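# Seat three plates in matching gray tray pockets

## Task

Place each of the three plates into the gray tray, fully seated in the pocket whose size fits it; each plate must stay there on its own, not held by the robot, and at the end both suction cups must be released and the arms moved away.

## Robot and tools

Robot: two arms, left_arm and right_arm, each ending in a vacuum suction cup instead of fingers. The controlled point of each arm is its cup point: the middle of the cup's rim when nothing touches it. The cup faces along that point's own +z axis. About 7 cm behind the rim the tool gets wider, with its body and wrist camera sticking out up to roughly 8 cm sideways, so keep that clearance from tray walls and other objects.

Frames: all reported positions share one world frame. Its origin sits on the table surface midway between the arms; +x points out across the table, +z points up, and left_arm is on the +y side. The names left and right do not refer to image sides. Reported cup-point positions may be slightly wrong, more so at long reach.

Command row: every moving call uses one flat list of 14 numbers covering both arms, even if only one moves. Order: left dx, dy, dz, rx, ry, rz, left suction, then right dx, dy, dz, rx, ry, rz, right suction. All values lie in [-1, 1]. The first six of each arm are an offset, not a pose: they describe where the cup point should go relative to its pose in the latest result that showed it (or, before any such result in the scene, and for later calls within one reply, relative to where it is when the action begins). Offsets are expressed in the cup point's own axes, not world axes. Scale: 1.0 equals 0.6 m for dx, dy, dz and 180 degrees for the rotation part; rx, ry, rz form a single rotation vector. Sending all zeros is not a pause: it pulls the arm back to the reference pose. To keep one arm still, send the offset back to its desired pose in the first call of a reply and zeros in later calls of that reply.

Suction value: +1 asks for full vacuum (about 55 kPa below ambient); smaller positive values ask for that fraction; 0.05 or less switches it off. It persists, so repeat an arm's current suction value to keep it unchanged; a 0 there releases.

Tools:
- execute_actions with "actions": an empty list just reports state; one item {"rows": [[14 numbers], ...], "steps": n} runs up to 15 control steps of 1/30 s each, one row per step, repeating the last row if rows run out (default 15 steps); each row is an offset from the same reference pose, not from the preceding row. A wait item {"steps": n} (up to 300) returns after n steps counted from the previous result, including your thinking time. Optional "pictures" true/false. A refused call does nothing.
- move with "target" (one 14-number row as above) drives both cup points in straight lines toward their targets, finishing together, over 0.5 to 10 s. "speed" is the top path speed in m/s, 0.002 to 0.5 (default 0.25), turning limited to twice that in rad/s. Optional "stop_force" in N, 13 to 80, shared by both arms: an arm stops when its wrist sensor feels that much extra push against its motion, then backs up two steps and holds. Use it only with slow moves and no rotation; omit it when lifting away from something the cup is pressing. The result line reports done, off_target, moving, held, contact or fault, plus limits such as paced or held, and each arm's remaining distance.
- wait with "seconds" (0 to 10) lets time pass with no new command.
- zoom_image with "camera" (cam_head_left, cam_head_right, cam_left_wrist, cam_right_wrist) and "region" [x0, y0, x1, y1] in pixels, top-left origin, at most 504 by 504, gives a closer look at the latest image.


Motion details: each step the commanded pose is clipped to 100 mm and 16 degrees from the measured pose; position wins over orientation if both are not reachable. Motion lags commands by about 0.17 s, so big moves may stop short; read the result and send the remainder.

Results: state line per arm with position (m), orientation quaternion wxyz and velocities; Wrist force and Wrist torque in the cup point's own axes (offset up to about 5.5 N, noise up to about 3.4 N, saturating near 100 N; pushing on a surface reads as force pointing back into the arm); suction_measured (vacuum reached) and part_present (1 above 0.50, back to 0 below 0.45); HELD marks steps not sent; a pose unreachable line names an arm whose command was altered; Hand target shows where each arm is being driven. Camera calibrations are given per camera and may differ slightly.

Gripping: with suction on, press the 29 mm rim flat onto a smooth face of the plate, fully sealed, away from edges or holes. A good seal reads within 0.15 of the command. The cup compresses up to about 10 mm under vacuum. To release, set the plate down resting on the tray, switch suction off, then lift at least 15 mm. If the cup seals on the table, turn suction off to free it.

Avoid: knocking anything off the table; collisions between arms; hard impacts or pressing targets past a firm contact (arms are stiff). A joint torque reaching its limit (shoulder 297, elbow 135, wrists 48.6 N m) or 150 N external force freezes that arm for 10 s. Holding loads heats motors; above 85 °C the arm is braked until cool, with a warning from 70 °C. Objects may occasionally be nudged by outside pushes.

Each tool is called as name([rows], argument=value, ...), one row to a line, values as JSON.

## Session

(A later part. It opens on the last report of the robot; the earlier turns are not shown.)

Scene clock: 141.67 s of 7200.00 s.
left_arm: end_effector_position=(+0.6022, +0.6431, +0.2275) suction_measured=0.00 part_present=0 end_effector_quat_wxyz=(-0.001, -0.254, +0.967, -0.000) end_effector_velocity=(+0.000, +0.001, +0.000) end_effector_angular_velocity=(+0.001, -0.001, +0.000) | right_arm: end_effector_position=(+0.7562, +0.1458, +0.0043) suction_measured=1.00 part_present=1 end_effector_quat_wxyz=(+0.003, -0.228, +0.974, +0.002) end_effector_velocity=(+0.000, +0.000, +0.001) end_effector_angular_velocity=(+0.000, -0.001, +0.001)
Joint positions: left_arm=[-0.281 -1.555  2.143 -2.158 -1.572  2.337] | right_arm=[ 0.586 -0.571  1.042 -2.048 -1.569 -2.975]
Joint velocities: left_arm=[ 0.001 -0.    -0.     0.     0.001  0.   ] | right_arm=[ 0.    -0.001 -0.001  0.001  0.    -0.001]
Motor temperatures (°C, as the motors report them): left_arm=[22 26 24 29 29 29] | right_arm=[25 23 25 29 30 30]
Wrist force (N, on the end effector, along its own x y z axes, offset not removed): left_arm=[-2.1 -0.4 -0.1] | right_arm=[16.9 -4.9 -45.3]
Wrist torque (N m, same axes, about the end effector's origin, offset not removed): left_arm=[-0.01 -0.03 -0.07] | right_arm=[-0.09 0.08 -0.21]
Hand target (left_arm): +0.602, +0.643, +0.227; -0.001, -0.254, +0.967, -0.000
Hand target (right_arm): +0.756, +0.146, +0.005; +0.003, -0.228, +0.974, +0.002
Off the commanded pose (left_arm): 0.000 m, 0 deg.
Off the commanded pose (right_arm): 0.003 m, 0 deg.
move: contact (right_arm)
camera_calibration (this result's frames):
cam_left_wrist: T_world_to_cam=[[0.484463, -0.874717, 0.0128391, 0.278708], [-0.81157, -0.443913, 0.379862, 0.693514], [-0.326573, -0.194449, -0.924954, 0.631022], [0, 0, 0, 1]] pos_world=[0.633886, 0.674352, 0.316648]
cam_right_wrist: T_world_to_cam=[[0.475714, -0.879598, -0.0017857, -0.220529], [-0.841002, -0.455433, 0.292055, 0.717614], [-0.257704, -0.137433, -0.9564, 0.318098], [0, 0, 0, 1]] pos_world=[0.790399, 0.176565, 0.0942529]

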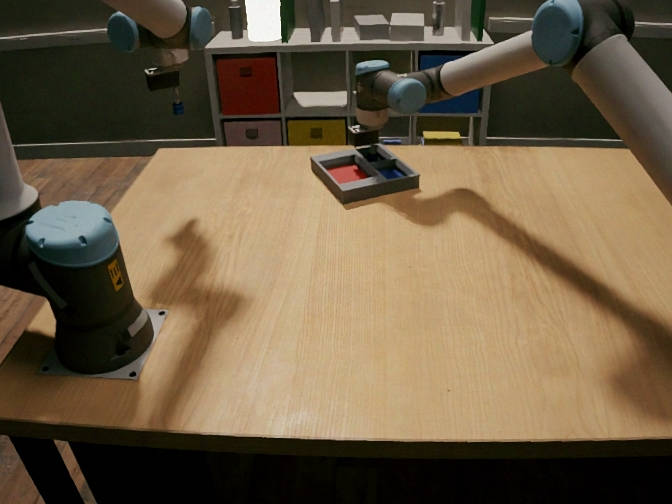

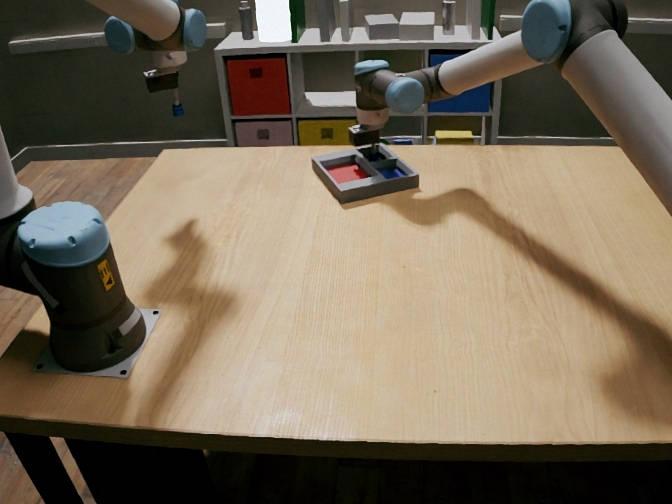

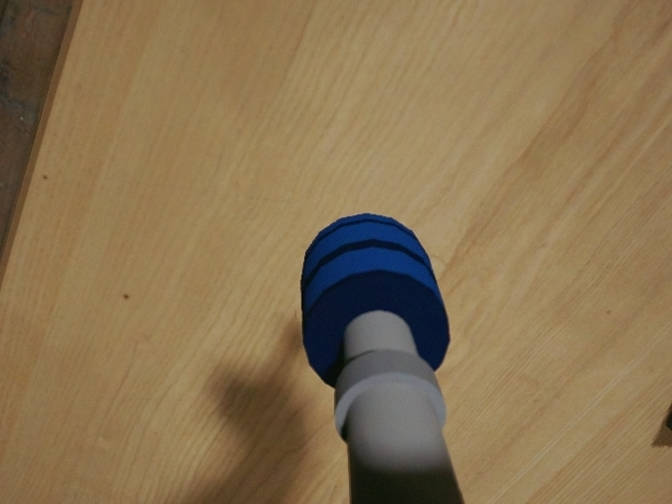

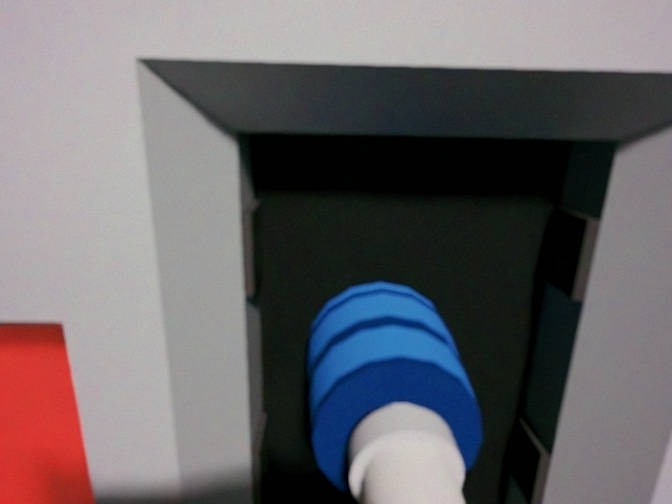

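move(target=[0,0,0,0,0,0,0,0,0,-0.003,0,0,0,0], speed=0.003)

move(target=[0,0,0,0,0,0,0,0,0,-0.08,0,0,0,0], speed=0.06)

move(target=[0,0,0,0,0,0,0,0.07,0.163,0,0,0,0,0], speed=0.2)

move(target=[0,0,0,0,0,0,0,0,0,0.064,0,0,0,0], speed=0.04)

move(target=[0,0,0,0,0,0,0,0,0,0.03,0,0,0,0], speed=0.004, stop_force=40)

move(target=[0,0,0,0,0,0,0,0,0,-0.3,0,0,0,0], speed=0.15)

Scene clock: 147.17 s of 7200.00 s.
left_arm: end_effector_position=(+0.6022, +0.6431, +0.2275) suction_measured=0.00 part_present=0 end_effector_quat_wxyz=(-0.001, -0.254, +0.967, -0.000) end_effector_velocity=(-0.000, -0.001, +0.001) end_effector_angular_velocity=(-0.000, -0.001, -0.001) | right_arm: end_effector_position=(+0.7562, +0.1458, +0.0059) suction_measured=0.00 part_present=0 end_effector_quat_wxyz=(+0.002, -0.228, +0.974, +0.002) end_effector_velocity=(-0.000, -0.001, +0.000) end_effector_angular_velocity=(-0.002, +0.000, -0.000)
Joint positions: left_arm=[-0.281 -1.555  2.143 -2.158 -1.572  2.337] | right_arm=[ 0.586 -0.573  1.042 -2.046 -1.569 -2.975]
Joint velocities: left_arm=[-0.001 -0.001  0.     0.     0.    -0.   ] | right_arm=[-0.    -0.001  0.001  0.001 -0.001  0.   ]
Motor temperatures (°C, as the motors report them): left_arm=[22 26 24 29 29 29] | right_arm=[25 23 25 29 30 30]
Wrist force (N, on the end effector, along its own x y z axes, offset not removed): left_arm=[-4.6 -1.2 -1.2] | right_arm=[-0.3 2.1 -10.3]
Wrist torque (N m, same axes, about the end effector's origin, offset not removed): left_arm=[-0.15 0.53 -0.18] | right_arm=[0.27 0.19 -0.19]
Hand target (left_arm): +0.602, +0.643, +0.227; -0.001, -0.254, +0.967, -0.000
Hand target (right_arm): +0.756, +0.146, +0.006; +0.003, -0.228, +0.974, +0.002
Off the commanded pose (left_arm): 0.000 m, 0 deg.
Off the commanded pose (right_arm): 0.000 m, 0 deg.
move: done
camera_calibration (this result's frames):
cam_left_wrist: T_world_to_cam=[[0.484463, -0.874717, 0.0128391, 0.278708], [-0.81157, -0.443913, 0.379862, 0.693514], [-0.326573, -0.194449, -0.924954, 0.631022], [0, 0, 0, 1]] pos_world=[0.633886, 0.674352, 0.316648]
cam_right_wrist: T_world_to_cam=[[0.475714, -0.879598, -0.00176377, -0.220532], [-0.840962, -0.455404, 0.292214, 0.717075], [-0.257835, -0.137527, -0.956351, 0.319699], [0, 0, 0, 1]] pos_world=[0.790373, 0.176546, 0.0958153]

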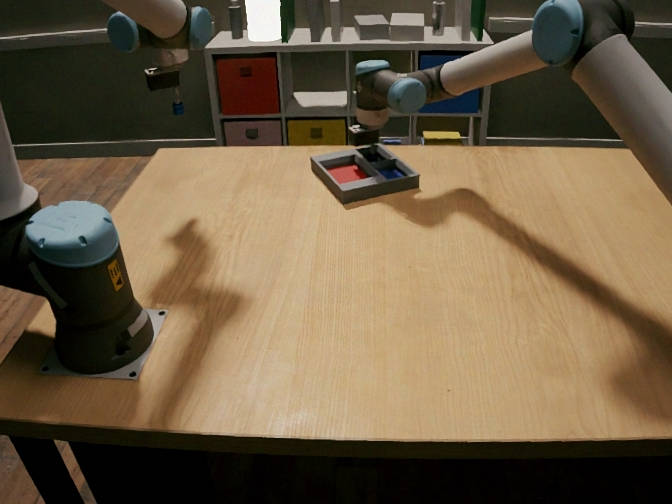

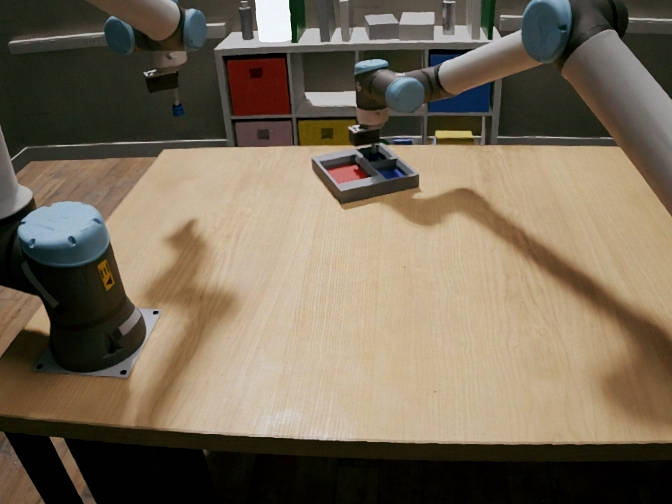

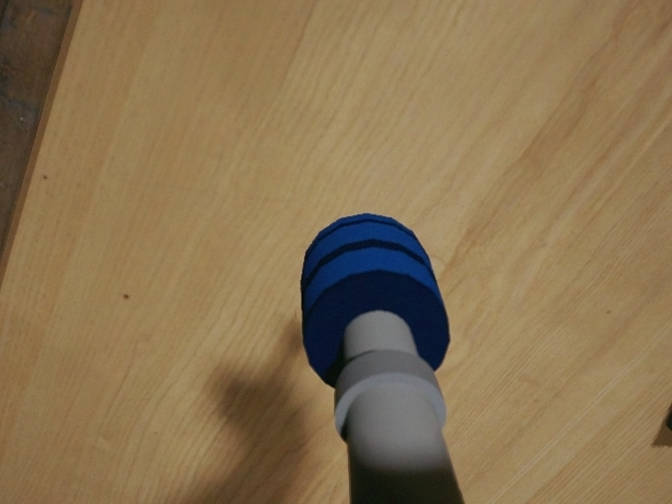

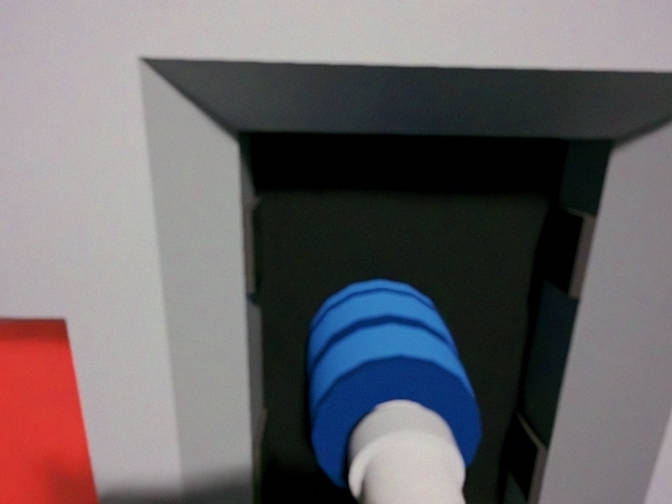

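Scene clock: 148.37 s of 7200.00 s.
left_arm: end_effector_position=(+0.6022, +0.6431, +0.2275) suction_measured=0.00 part_present=0 end_effector_quat_wxyz=(-0.001, -0.254, +0.967, -0.000) end_effector_velocity=(-0.000, +0.000, +0.000) end_effector_angular_velocity=(-0.000, +0.000, +0.000) | right_arm: end_effector_position=(+0.7560, +0.1457, +0.0536) suction_measured=0.00 part_present=0 end_effector_quat_wxyz=(+0.002, -0.228, +0.974, +0.002) end_effector_velocity=(-0.000, +0.000, +0.002) end_effector_angular_velocity=(+0.000, +0.000, +0.000)
Joint positions: left_arm=[-0.281 -1.555  2.143 -2.158 -1.572  2.337] | right_arm=[ 0.586 -0.612  1.027 -1.992 -1.569 -2.975]
Joint velocities: left_arm=[ 0.    -0.001 -0.     0.001 -0.    -0.   ] | right_arm=[-0.    -0.002 -0.001  0.003  0.    -0.   ]
Motor temperatures (°C, as the motors report them): left_arm=[22 26 24 29 29 29] | right_arm=[25 23 25 29 30 30]
Wrist force (N, on the end effector, along its own x y z axes, offset not removed): left_arm=[-3.6 -5.0 -2.8] | right_arm=[-4.5 1.5 -0.9]
Wrist torque (N m, same axes, about the end effector's origin, offset not removed): left_arm=[-0.55 0.34 -0.14] | right_arm=[0.23 0.74 -0.07]
Hand target (left_arm): +0.602, +0.643, +0.227; -0.001, -0.254, +0.967, -0.000
Hand target (right_arm): +0.756, +0.146, +0.054; +0.002, -0.228, +0.974, +0.002
Off the commanded pose (left_arm): 0.000 m, 0 deg.
Off the commanded pose (right_arm): 0.000 m, 0 deg.
move: done
camera_calibration (this result's frames):
cam_left_wrist: T_world_to_cam=[[0.484463, -0.874717, 0.0128392, 0.278708], [-0.81157, -0.443913, 0.379862, 0.693514], [-0.326573, -0.194449, -0.924954, 0.631022], [0, 0, 0, 1]] pos_world=[0.633886, 0.674352, 0.316648]
cam_right_wrist: T_world_to_cam=[[0.475708, -0.879602, -0.00176359, -0.220467], [-0.840965, -0.455398, 0.292217, 0.70295], [-0.257838, -0.137527, -0.95635, 0.365295], [0, 0, 0, 1]] pos_world=[0.790221, 0.176436, 0.143547]

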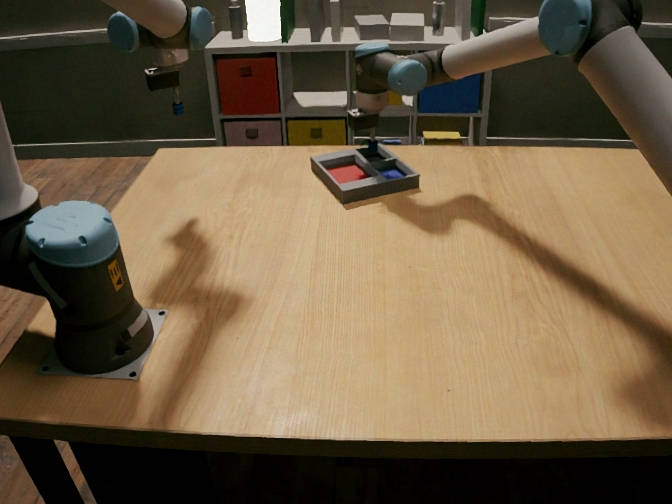

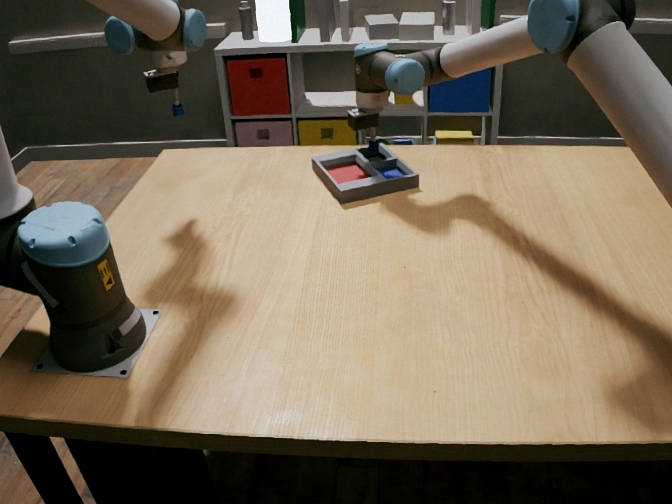

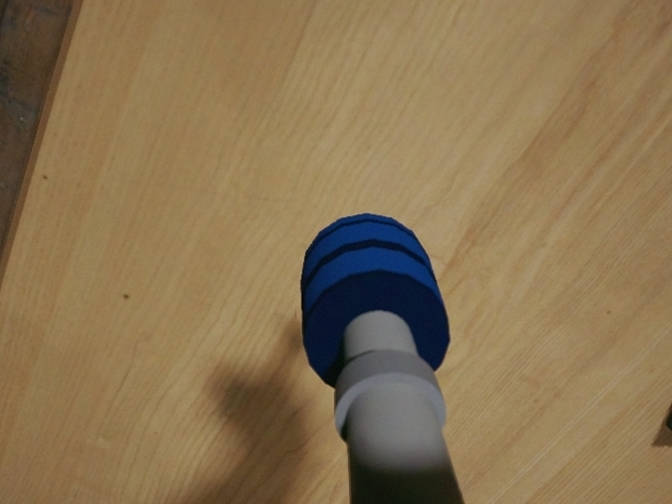

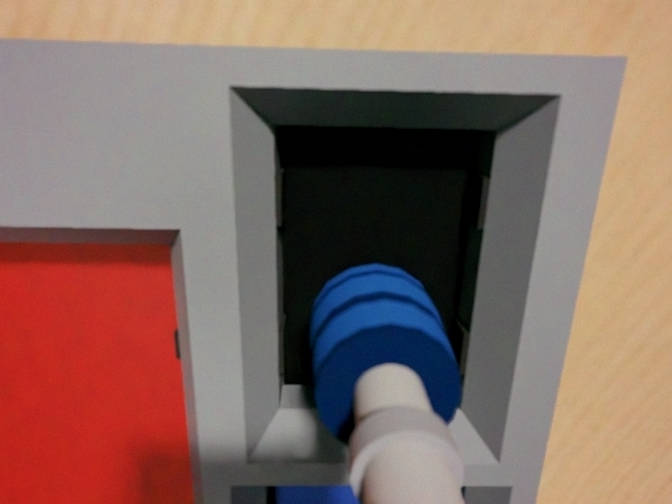

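Scene clock: 149.47 s of 7200.00 s.
left_arm: end_effector_position=(+0.6022, +0.6431, +0.2275) suction_measured=0.00 part_present=0 end_effector_quat_wxyz=(-0.001, -0.254, +0.967, -0.000) end_effector_velocity=(+0.000, +0.000, -0.000) end_effector_angular_velocity=(+0.000, +0.000, +0.000) | right_arm: end_effector_position=(+0.6752, +0.2147, +0.0537) suction_measured=0.00 part_present=0 end_effector_quat_wxyz=(+0.002, -0.228, +0.974, +0.002) end_effector_velocity=(-0.002, +0.001, -0.001) end_effector_angular_velocity=(-0.002, +0.002, -0.000)
Joint positions: left_arm=[-0.281 -1.555  2.143 -2.158 -1.572  2.337] | right_arm=[ 0.677 -0.619  1.042 -2.    -1.569 -2.884]
Joint velocities: left_arm=[ 0.     0.001  0.    -0.     0.     0.   ] | right_arm=[ 0.002  0.001  0.     0.001 -0.     0.003]
Motor temperatures (°C, as the motors report them): left_arm=[22 26 24 29 29 29] | right_arm=[25 23 25 29 30 30]
Wrist force (N, on the end effector, along its own x y z axes, offset not removed): left_arm=[0.4 -3.1 0.1] | right_arm=[-4.2 0.0 0.8]
Wrist torque (N m, same axes, about the end effector's origin, offset not removed): left_arm=[-0.38 -0.26 0.03] | right_arm=[0.06 0.77 -0.14]
Hand target (left_arm): +0.602, +0.643, +0.227; -0.001, -0.254, +0.967, -0.000
Hand target (right_arm): +0.675, +0.215, +0.054; +0.002, -0.228, +0.974, +0.002
Off the commanded pose (left_arm): 0.000 m, 0 deg.
Off the commanded pose (right_arm): 0.000 m, 0 deg.
move: done
camera_calibration (this result's frames):
cam_left_wrist: T_world_to_cam=[[0.484463, -0.874717, 0.0128392, 0.278708], [-0.81157, -0.443913, 0.379863, 0.693514], [-0.326573, -0.194449, -0.924954, 0.631022], [0, 0, 0, 1]] pos_world=[0.633886, 0.674352, 0.316648]
cam_right_wrist: T_world_to_cam=[[0.475702, -0.879604, -0.00212185, -0.121325], [-0.840921, -0.455487, 0.292204, 0.666375], [-0.257991, -0.137218, -0.956354, 0.354094], [0, 0, 0, 1]] pos_world=[0.709437, 0.245395, 0.143664]

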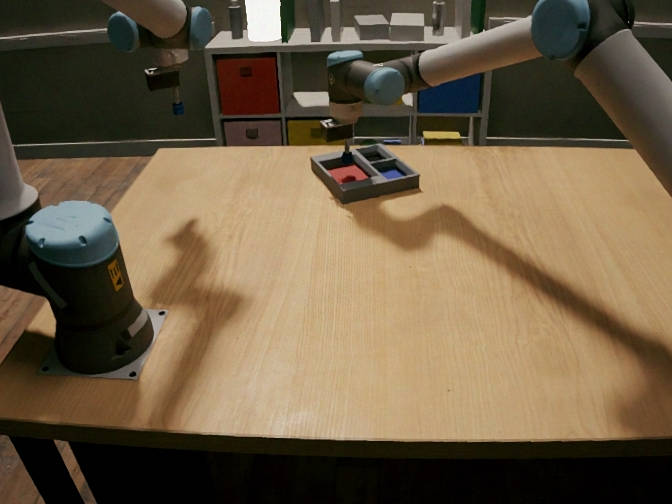

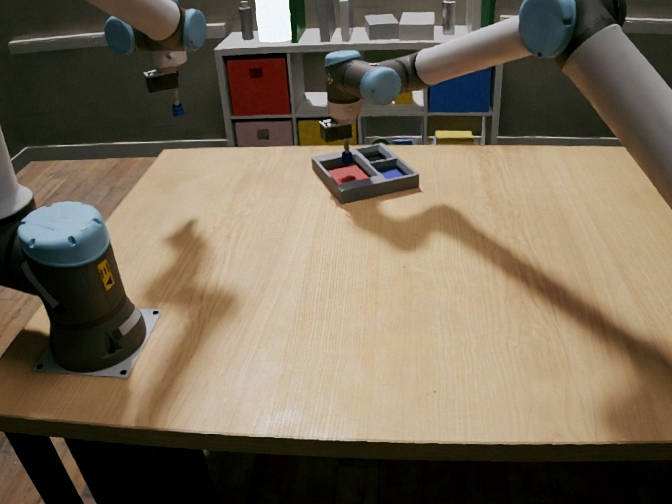

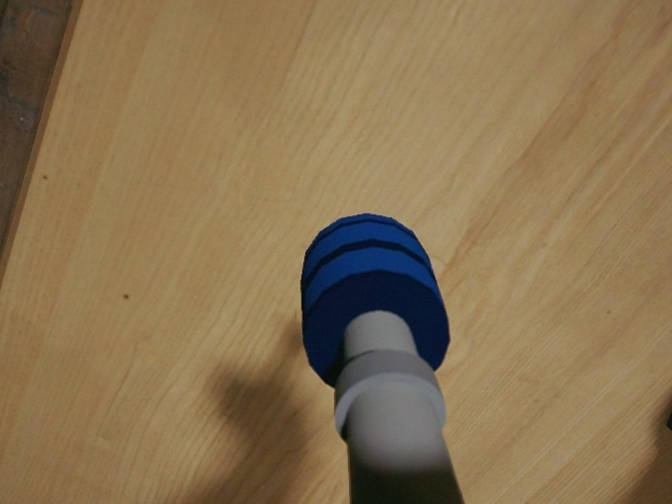

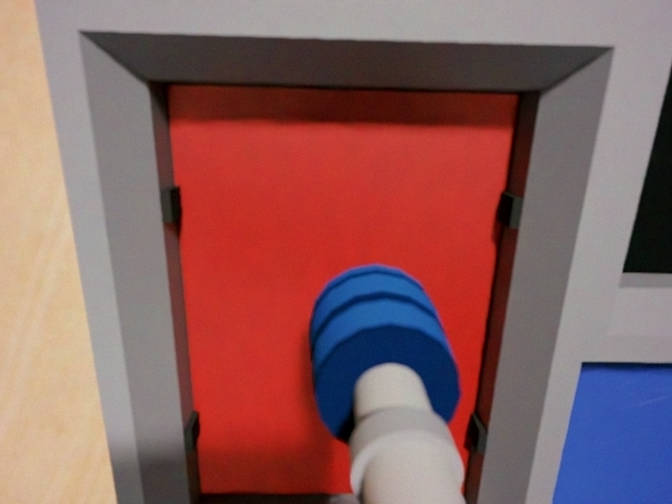

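Scene clock: 150.80 s of 7200.00 s.
left_arm: end_effector_position=(+0.6022, +0.6431, +0.2275) suction_measured=0.00 part_present=0 end_effector_quat_wxyz=(-0.001, -0.254, +0.967, -0.000) end_effector_velocity=(-0.000, +0.001, -0.000) end_effector_angular_velocity=(+0.001, +0.001, +0.000) | right_arm: end_effector_position=(+0.6754, +0.2148, +0.0156) suction_measured=0.00 part_present=0 end_effector_quat_wxyz=(+0.002, -0.228, +0.974, +0.002) end_effector_velocity=(-0.000, -0.000, -0.003) end_effector_angular_velocity=(+0.000, +0.000, +0.000)
Joint positions: left_arm=[-0.281 -1.555  2.143 -2.158 -1.572  2.337] | right_arm=[ 0.677 -0.588  1.054 -2.043 -1.569 -2.884]
Joint velocities: left_arm=[ 0.001 -0.    -0.     0.001  0.001  0.   ] | right_arm=[-0.     0.002  0.001 -0.003  0.001 -0.   ]
Motor temperatures (°C, as the motors report them): left_arm=[22 26 24 29 29 29] | right_arm=[25 23 25 29 30 30]
Wrist force (N, on the end effector, along its own x y z axes, offset not removed): left_arm=[-5.4 1.5 -1.8] | right_arm=[-4.9 0.2 -0.9]
Wrist torque (N m, same axes, about the end effector's origin, offset not removed): left_arm=[0.28 0.81 -0.01] | right_arm=[0.10 0.81 -0.13]
Hand target (left_arm): +0.602, +0.643, +0.227; -0.001, -0.254, +0.967, -0.000
Hand target (right_arm): +0.675, +0.215, +0.015; +0.002, -0.228, +0.974, +0.002
Off the commanded pose (left_arm): 0.000 m, 0 deg.
Off the commanded pose (right_arm): 0.000 m, 0 deg.
move: done
camera_calibration (this result's frames):
cam_left_wrist: T_world_to_cam=[[0.484463, -0.874717, 0.0128392, 0.278708], [-0.81157, -0.443913, 0.379862, 0.693514], [-0.326573, -0.194449, -0.924954, 0.631022], [0, 0, 0, 1]] pos_world=[0.633886, 0.674352, 0.316648]
cam_right_wrist: T_world_to_cam=[[0.475713, -0.879598, -0.00211697, -0.121379], [-0.840923, -0.455499, 0.292179, 0.67767], [-0.257964, -0.137213, -0.956361, 0.317651], [0, 0, 0, 1]] pos_world=[0.709553, 0.2455, 0.105531]

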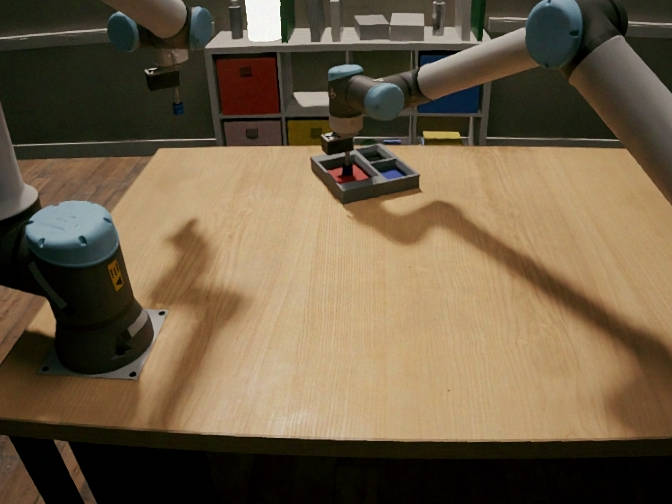

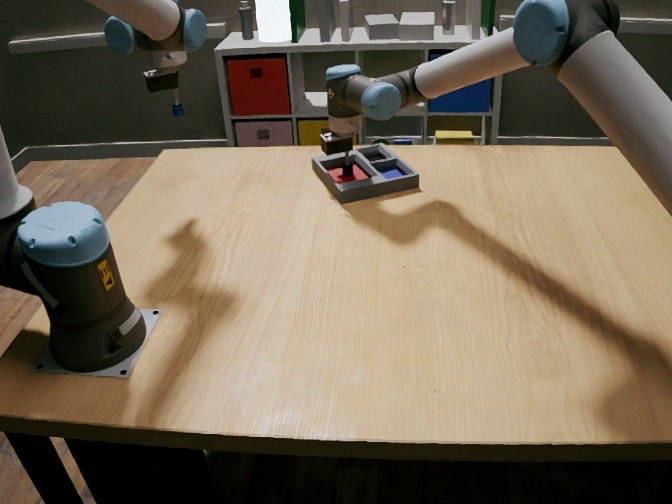

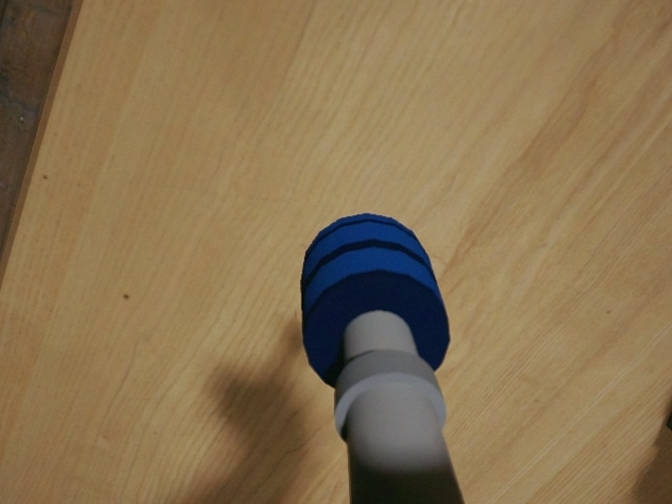

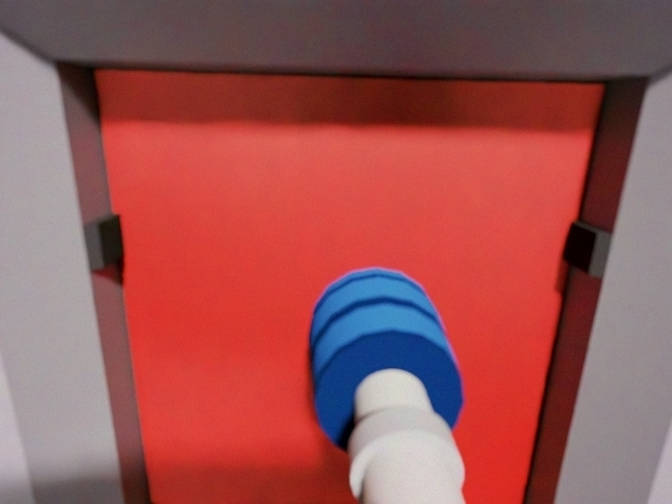

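Scene clock: 153.70 s of 7200.00 s.
left_arm: end_effector_position=(+0.6022, +0.6431, +0.2275) suction_measured=0.00 part_present=0 end_effector_quat_wxyz=(-0.001, -0.254, +0.967, -0.000) end_effector_velocity=(+0.000, +0.000, -0.000) end_effector_angular_velocity=(+0.001, -0.001, -0.000) | right_arm: end_effector_position=(+0.6755, +0.2149, +0.0058) suction_measured=0.00 part_present=0 end_effector_quat_wxyz=(+0.003, -0.228, +0.974, +0.002) end_effector_velocity=(-0.000, +0.000, +0.001) end_effector_angular_velocity=(+0.000, +0.000, -0.000)
Joint positions: left_arm=[-0.281 -1.555  2.143 -2.158 -1.572  2.337] | right_arm=[ 0.677 -0.58   1.057 -2.054 -1.569 -2.884]
Joint velocities: left_arm=[-0.     0.001 -0.    -0.001  0.001  0.   ] | right_arm=[-0.    -0.001 -0.     0.001  0.     0.   ]
Motor temperatures (°C, as the motors report them): left_arm=[22 26 24 29 29 29] | right_arm=[25 23 25 29 30 30]
Wrist force (N, on the end effector, along its own x y z axes, offset not removed): left_arm=[-2.1 -1.5 -0.3] | right_arm=[18.6 -6.6 -54.0]
Wrist torque (N m, same axes, about the end effector's origin, offset not removed): left_arm=[-0.02 0.13 0.03] | right_arm=[0.03 0.08 -0.19]
Hand target (left_arm): +0.602, +0.643, +0.227; -0.001, -0.254, +0.967, -0.000
Hand target (right_arm): +0.675, +0.215, +0.006; +0.003, -0.228, +0.974, +0.002
Off the commanded pose (left_arm): 0.000 m, 0 deg.
Off the commanded pose (right_arm): 0.008 m, 0 deg.
move: contact (right_arm)
camera_calibration (this result's frames):
cam_left_wrist: T_world_to_cam=[[0.484463, -0.874717, 0.0128392, 0.278708], [-0.81157, -0.443913, 0.379862, 0.693514], [-0.326573, -0.194449, -0.924954, 0.631022], [0, 0, 0, 1]] pos_world=[0.633886, 0.674352, 0.316648]
cam_right_wrist: T_world_to_cam=[[0.475713, -0.879598, -0.0022169, -0.121366], [-0.841023, -0.455586, 0.291755, 0.680784], [-0.257637, -0.136927, -0.95649, 0.308006], [0, 0, 0, 1]] pos_world=[0.709645, 0.245577, 0.0957138]

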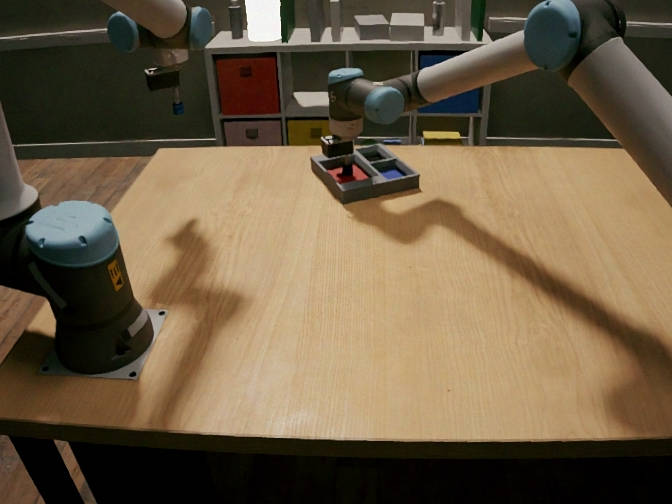

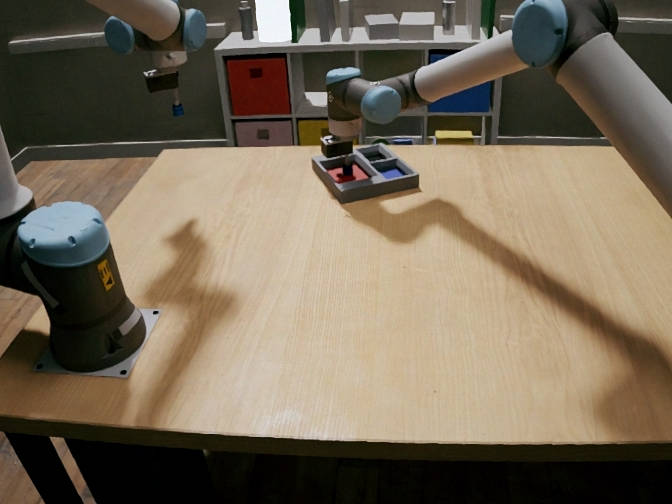

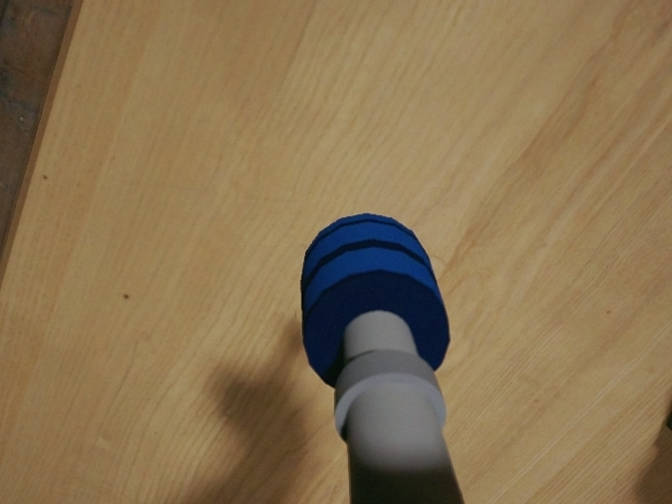

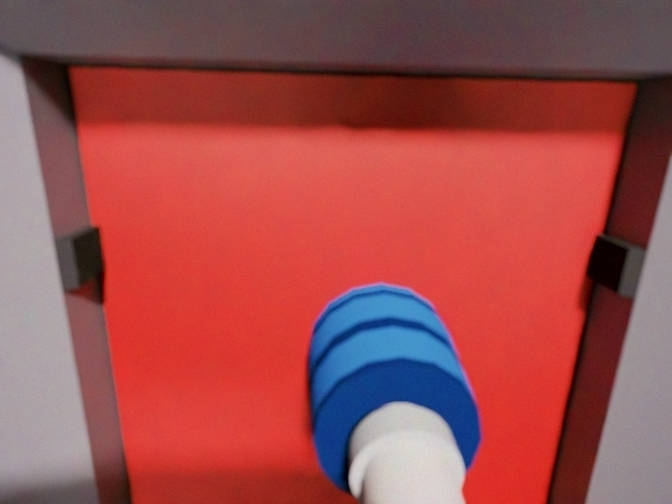

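Scene clock: 155.43 s of 7200.00 s.
left_arm: end_effector_position=(+0.6022, +0.6431, +0.2275) suction_measured=0.00 part_present=0 end_effector_quat_wxyz=(-0.001, -0.254, +0.967, -0.000) end_effector_velocity=(-0.000, -0.000, +0.000) end_effector_angular_velocity=(-0.001, +0.001, -0.000) | right_arm: end_effector_position=(+0.6749, +0.2143, +0.1856) suction_measured=0.00 part_present=0 end_effector_quat_wxyz=(+0.003, -0.228, +0.974, +0.002) end_effector_velocity=(+0.000, +0.000, +0.003) end_effector_angular_velocity=(+0.001, -0.000, +0.000)
Joint positions: left_arm=[-0.281 -1.555  2.143 -2.158 -1.572  2.337] | right_arm=[ 0.677 -0.705  0.96  -1.833 -1.569 -2.884]
Joint velocities: left_arm=[ 0.    -0.    -0.     0.001 -0.001  0.   ] | right_arm=[-0.    -0.001 -0.003  0.004  0.    -0.   ]
Motor temperatures (°C, as the motors report them): left_arm=[22 26 24 29 29 29] | right_arm=[25 23 25 29 30 30]
Wrist force (N, on the end effector, along its own x y z axes, offset not removed): left_arm=[-0.9 1.0 -4.0] | right_arm=[-1.6 2.4 0.0]
Wrist torque (N m, same axes, about the end effector's origin, offset not removed): left_arm=[0.24 0.01 -0.08] | right_arm=[0.37 0.30 -0.16]
Hand target (left_arm): +0.602, +0.643, +0.227; -0.001, -0.254, +0.967, -0.000
Hand target (right_arm): +0.675, +0.214, +0.186; +0.003, -0.228, +0.974, +0.002
Off the commanded pose (left_arm): 0.000 m, 0 deg.
Off the commanded pose (right_arm): 0.000 m, 0 deg.
move: done
camera_calibration (this result's frames):
cam_left_wrist: T_world_to_cam=[[0.484463, -0.874717, 0.0128391, 0.278708], [-0.81157, -0.443913, 0.379863, 0.693514], [-0.326573, -0.194449, -0.924954, 0.631022], [0, 0, 0, 1]] pos_world=[0.633886, 0.674352, 0.316648]
cam_right_wrist: T_world_to_cam=[[0.475669, -0.879622, -0.00221747, -0.121111], [-0.841046, -0.455544, 0.291754, 0.627552], [-0.257644, -0.136913, -0.956491, 0.479737], [0, 0, 0, 1]] pos_world=[0.70901, 0.245029, 0.275504]

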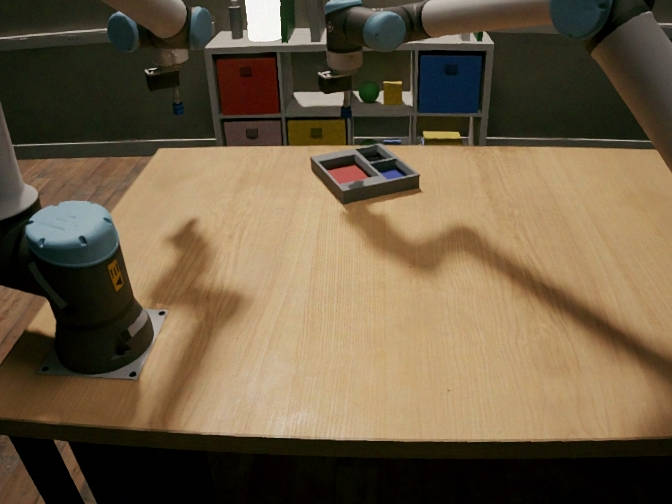

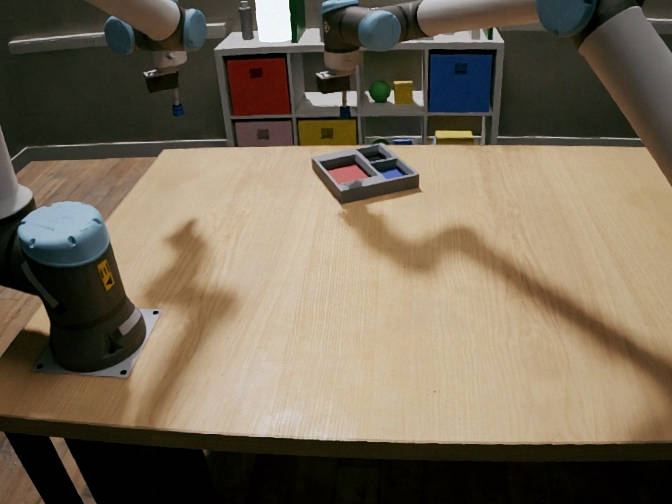

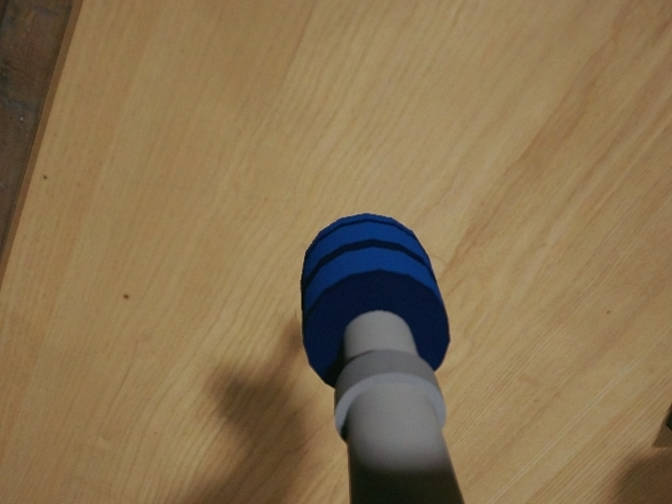

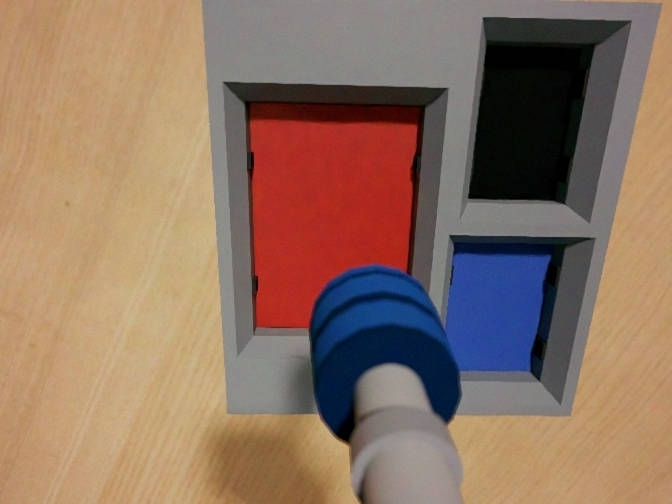

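finished_scene(scene=2)

The scene is finished: the task was done.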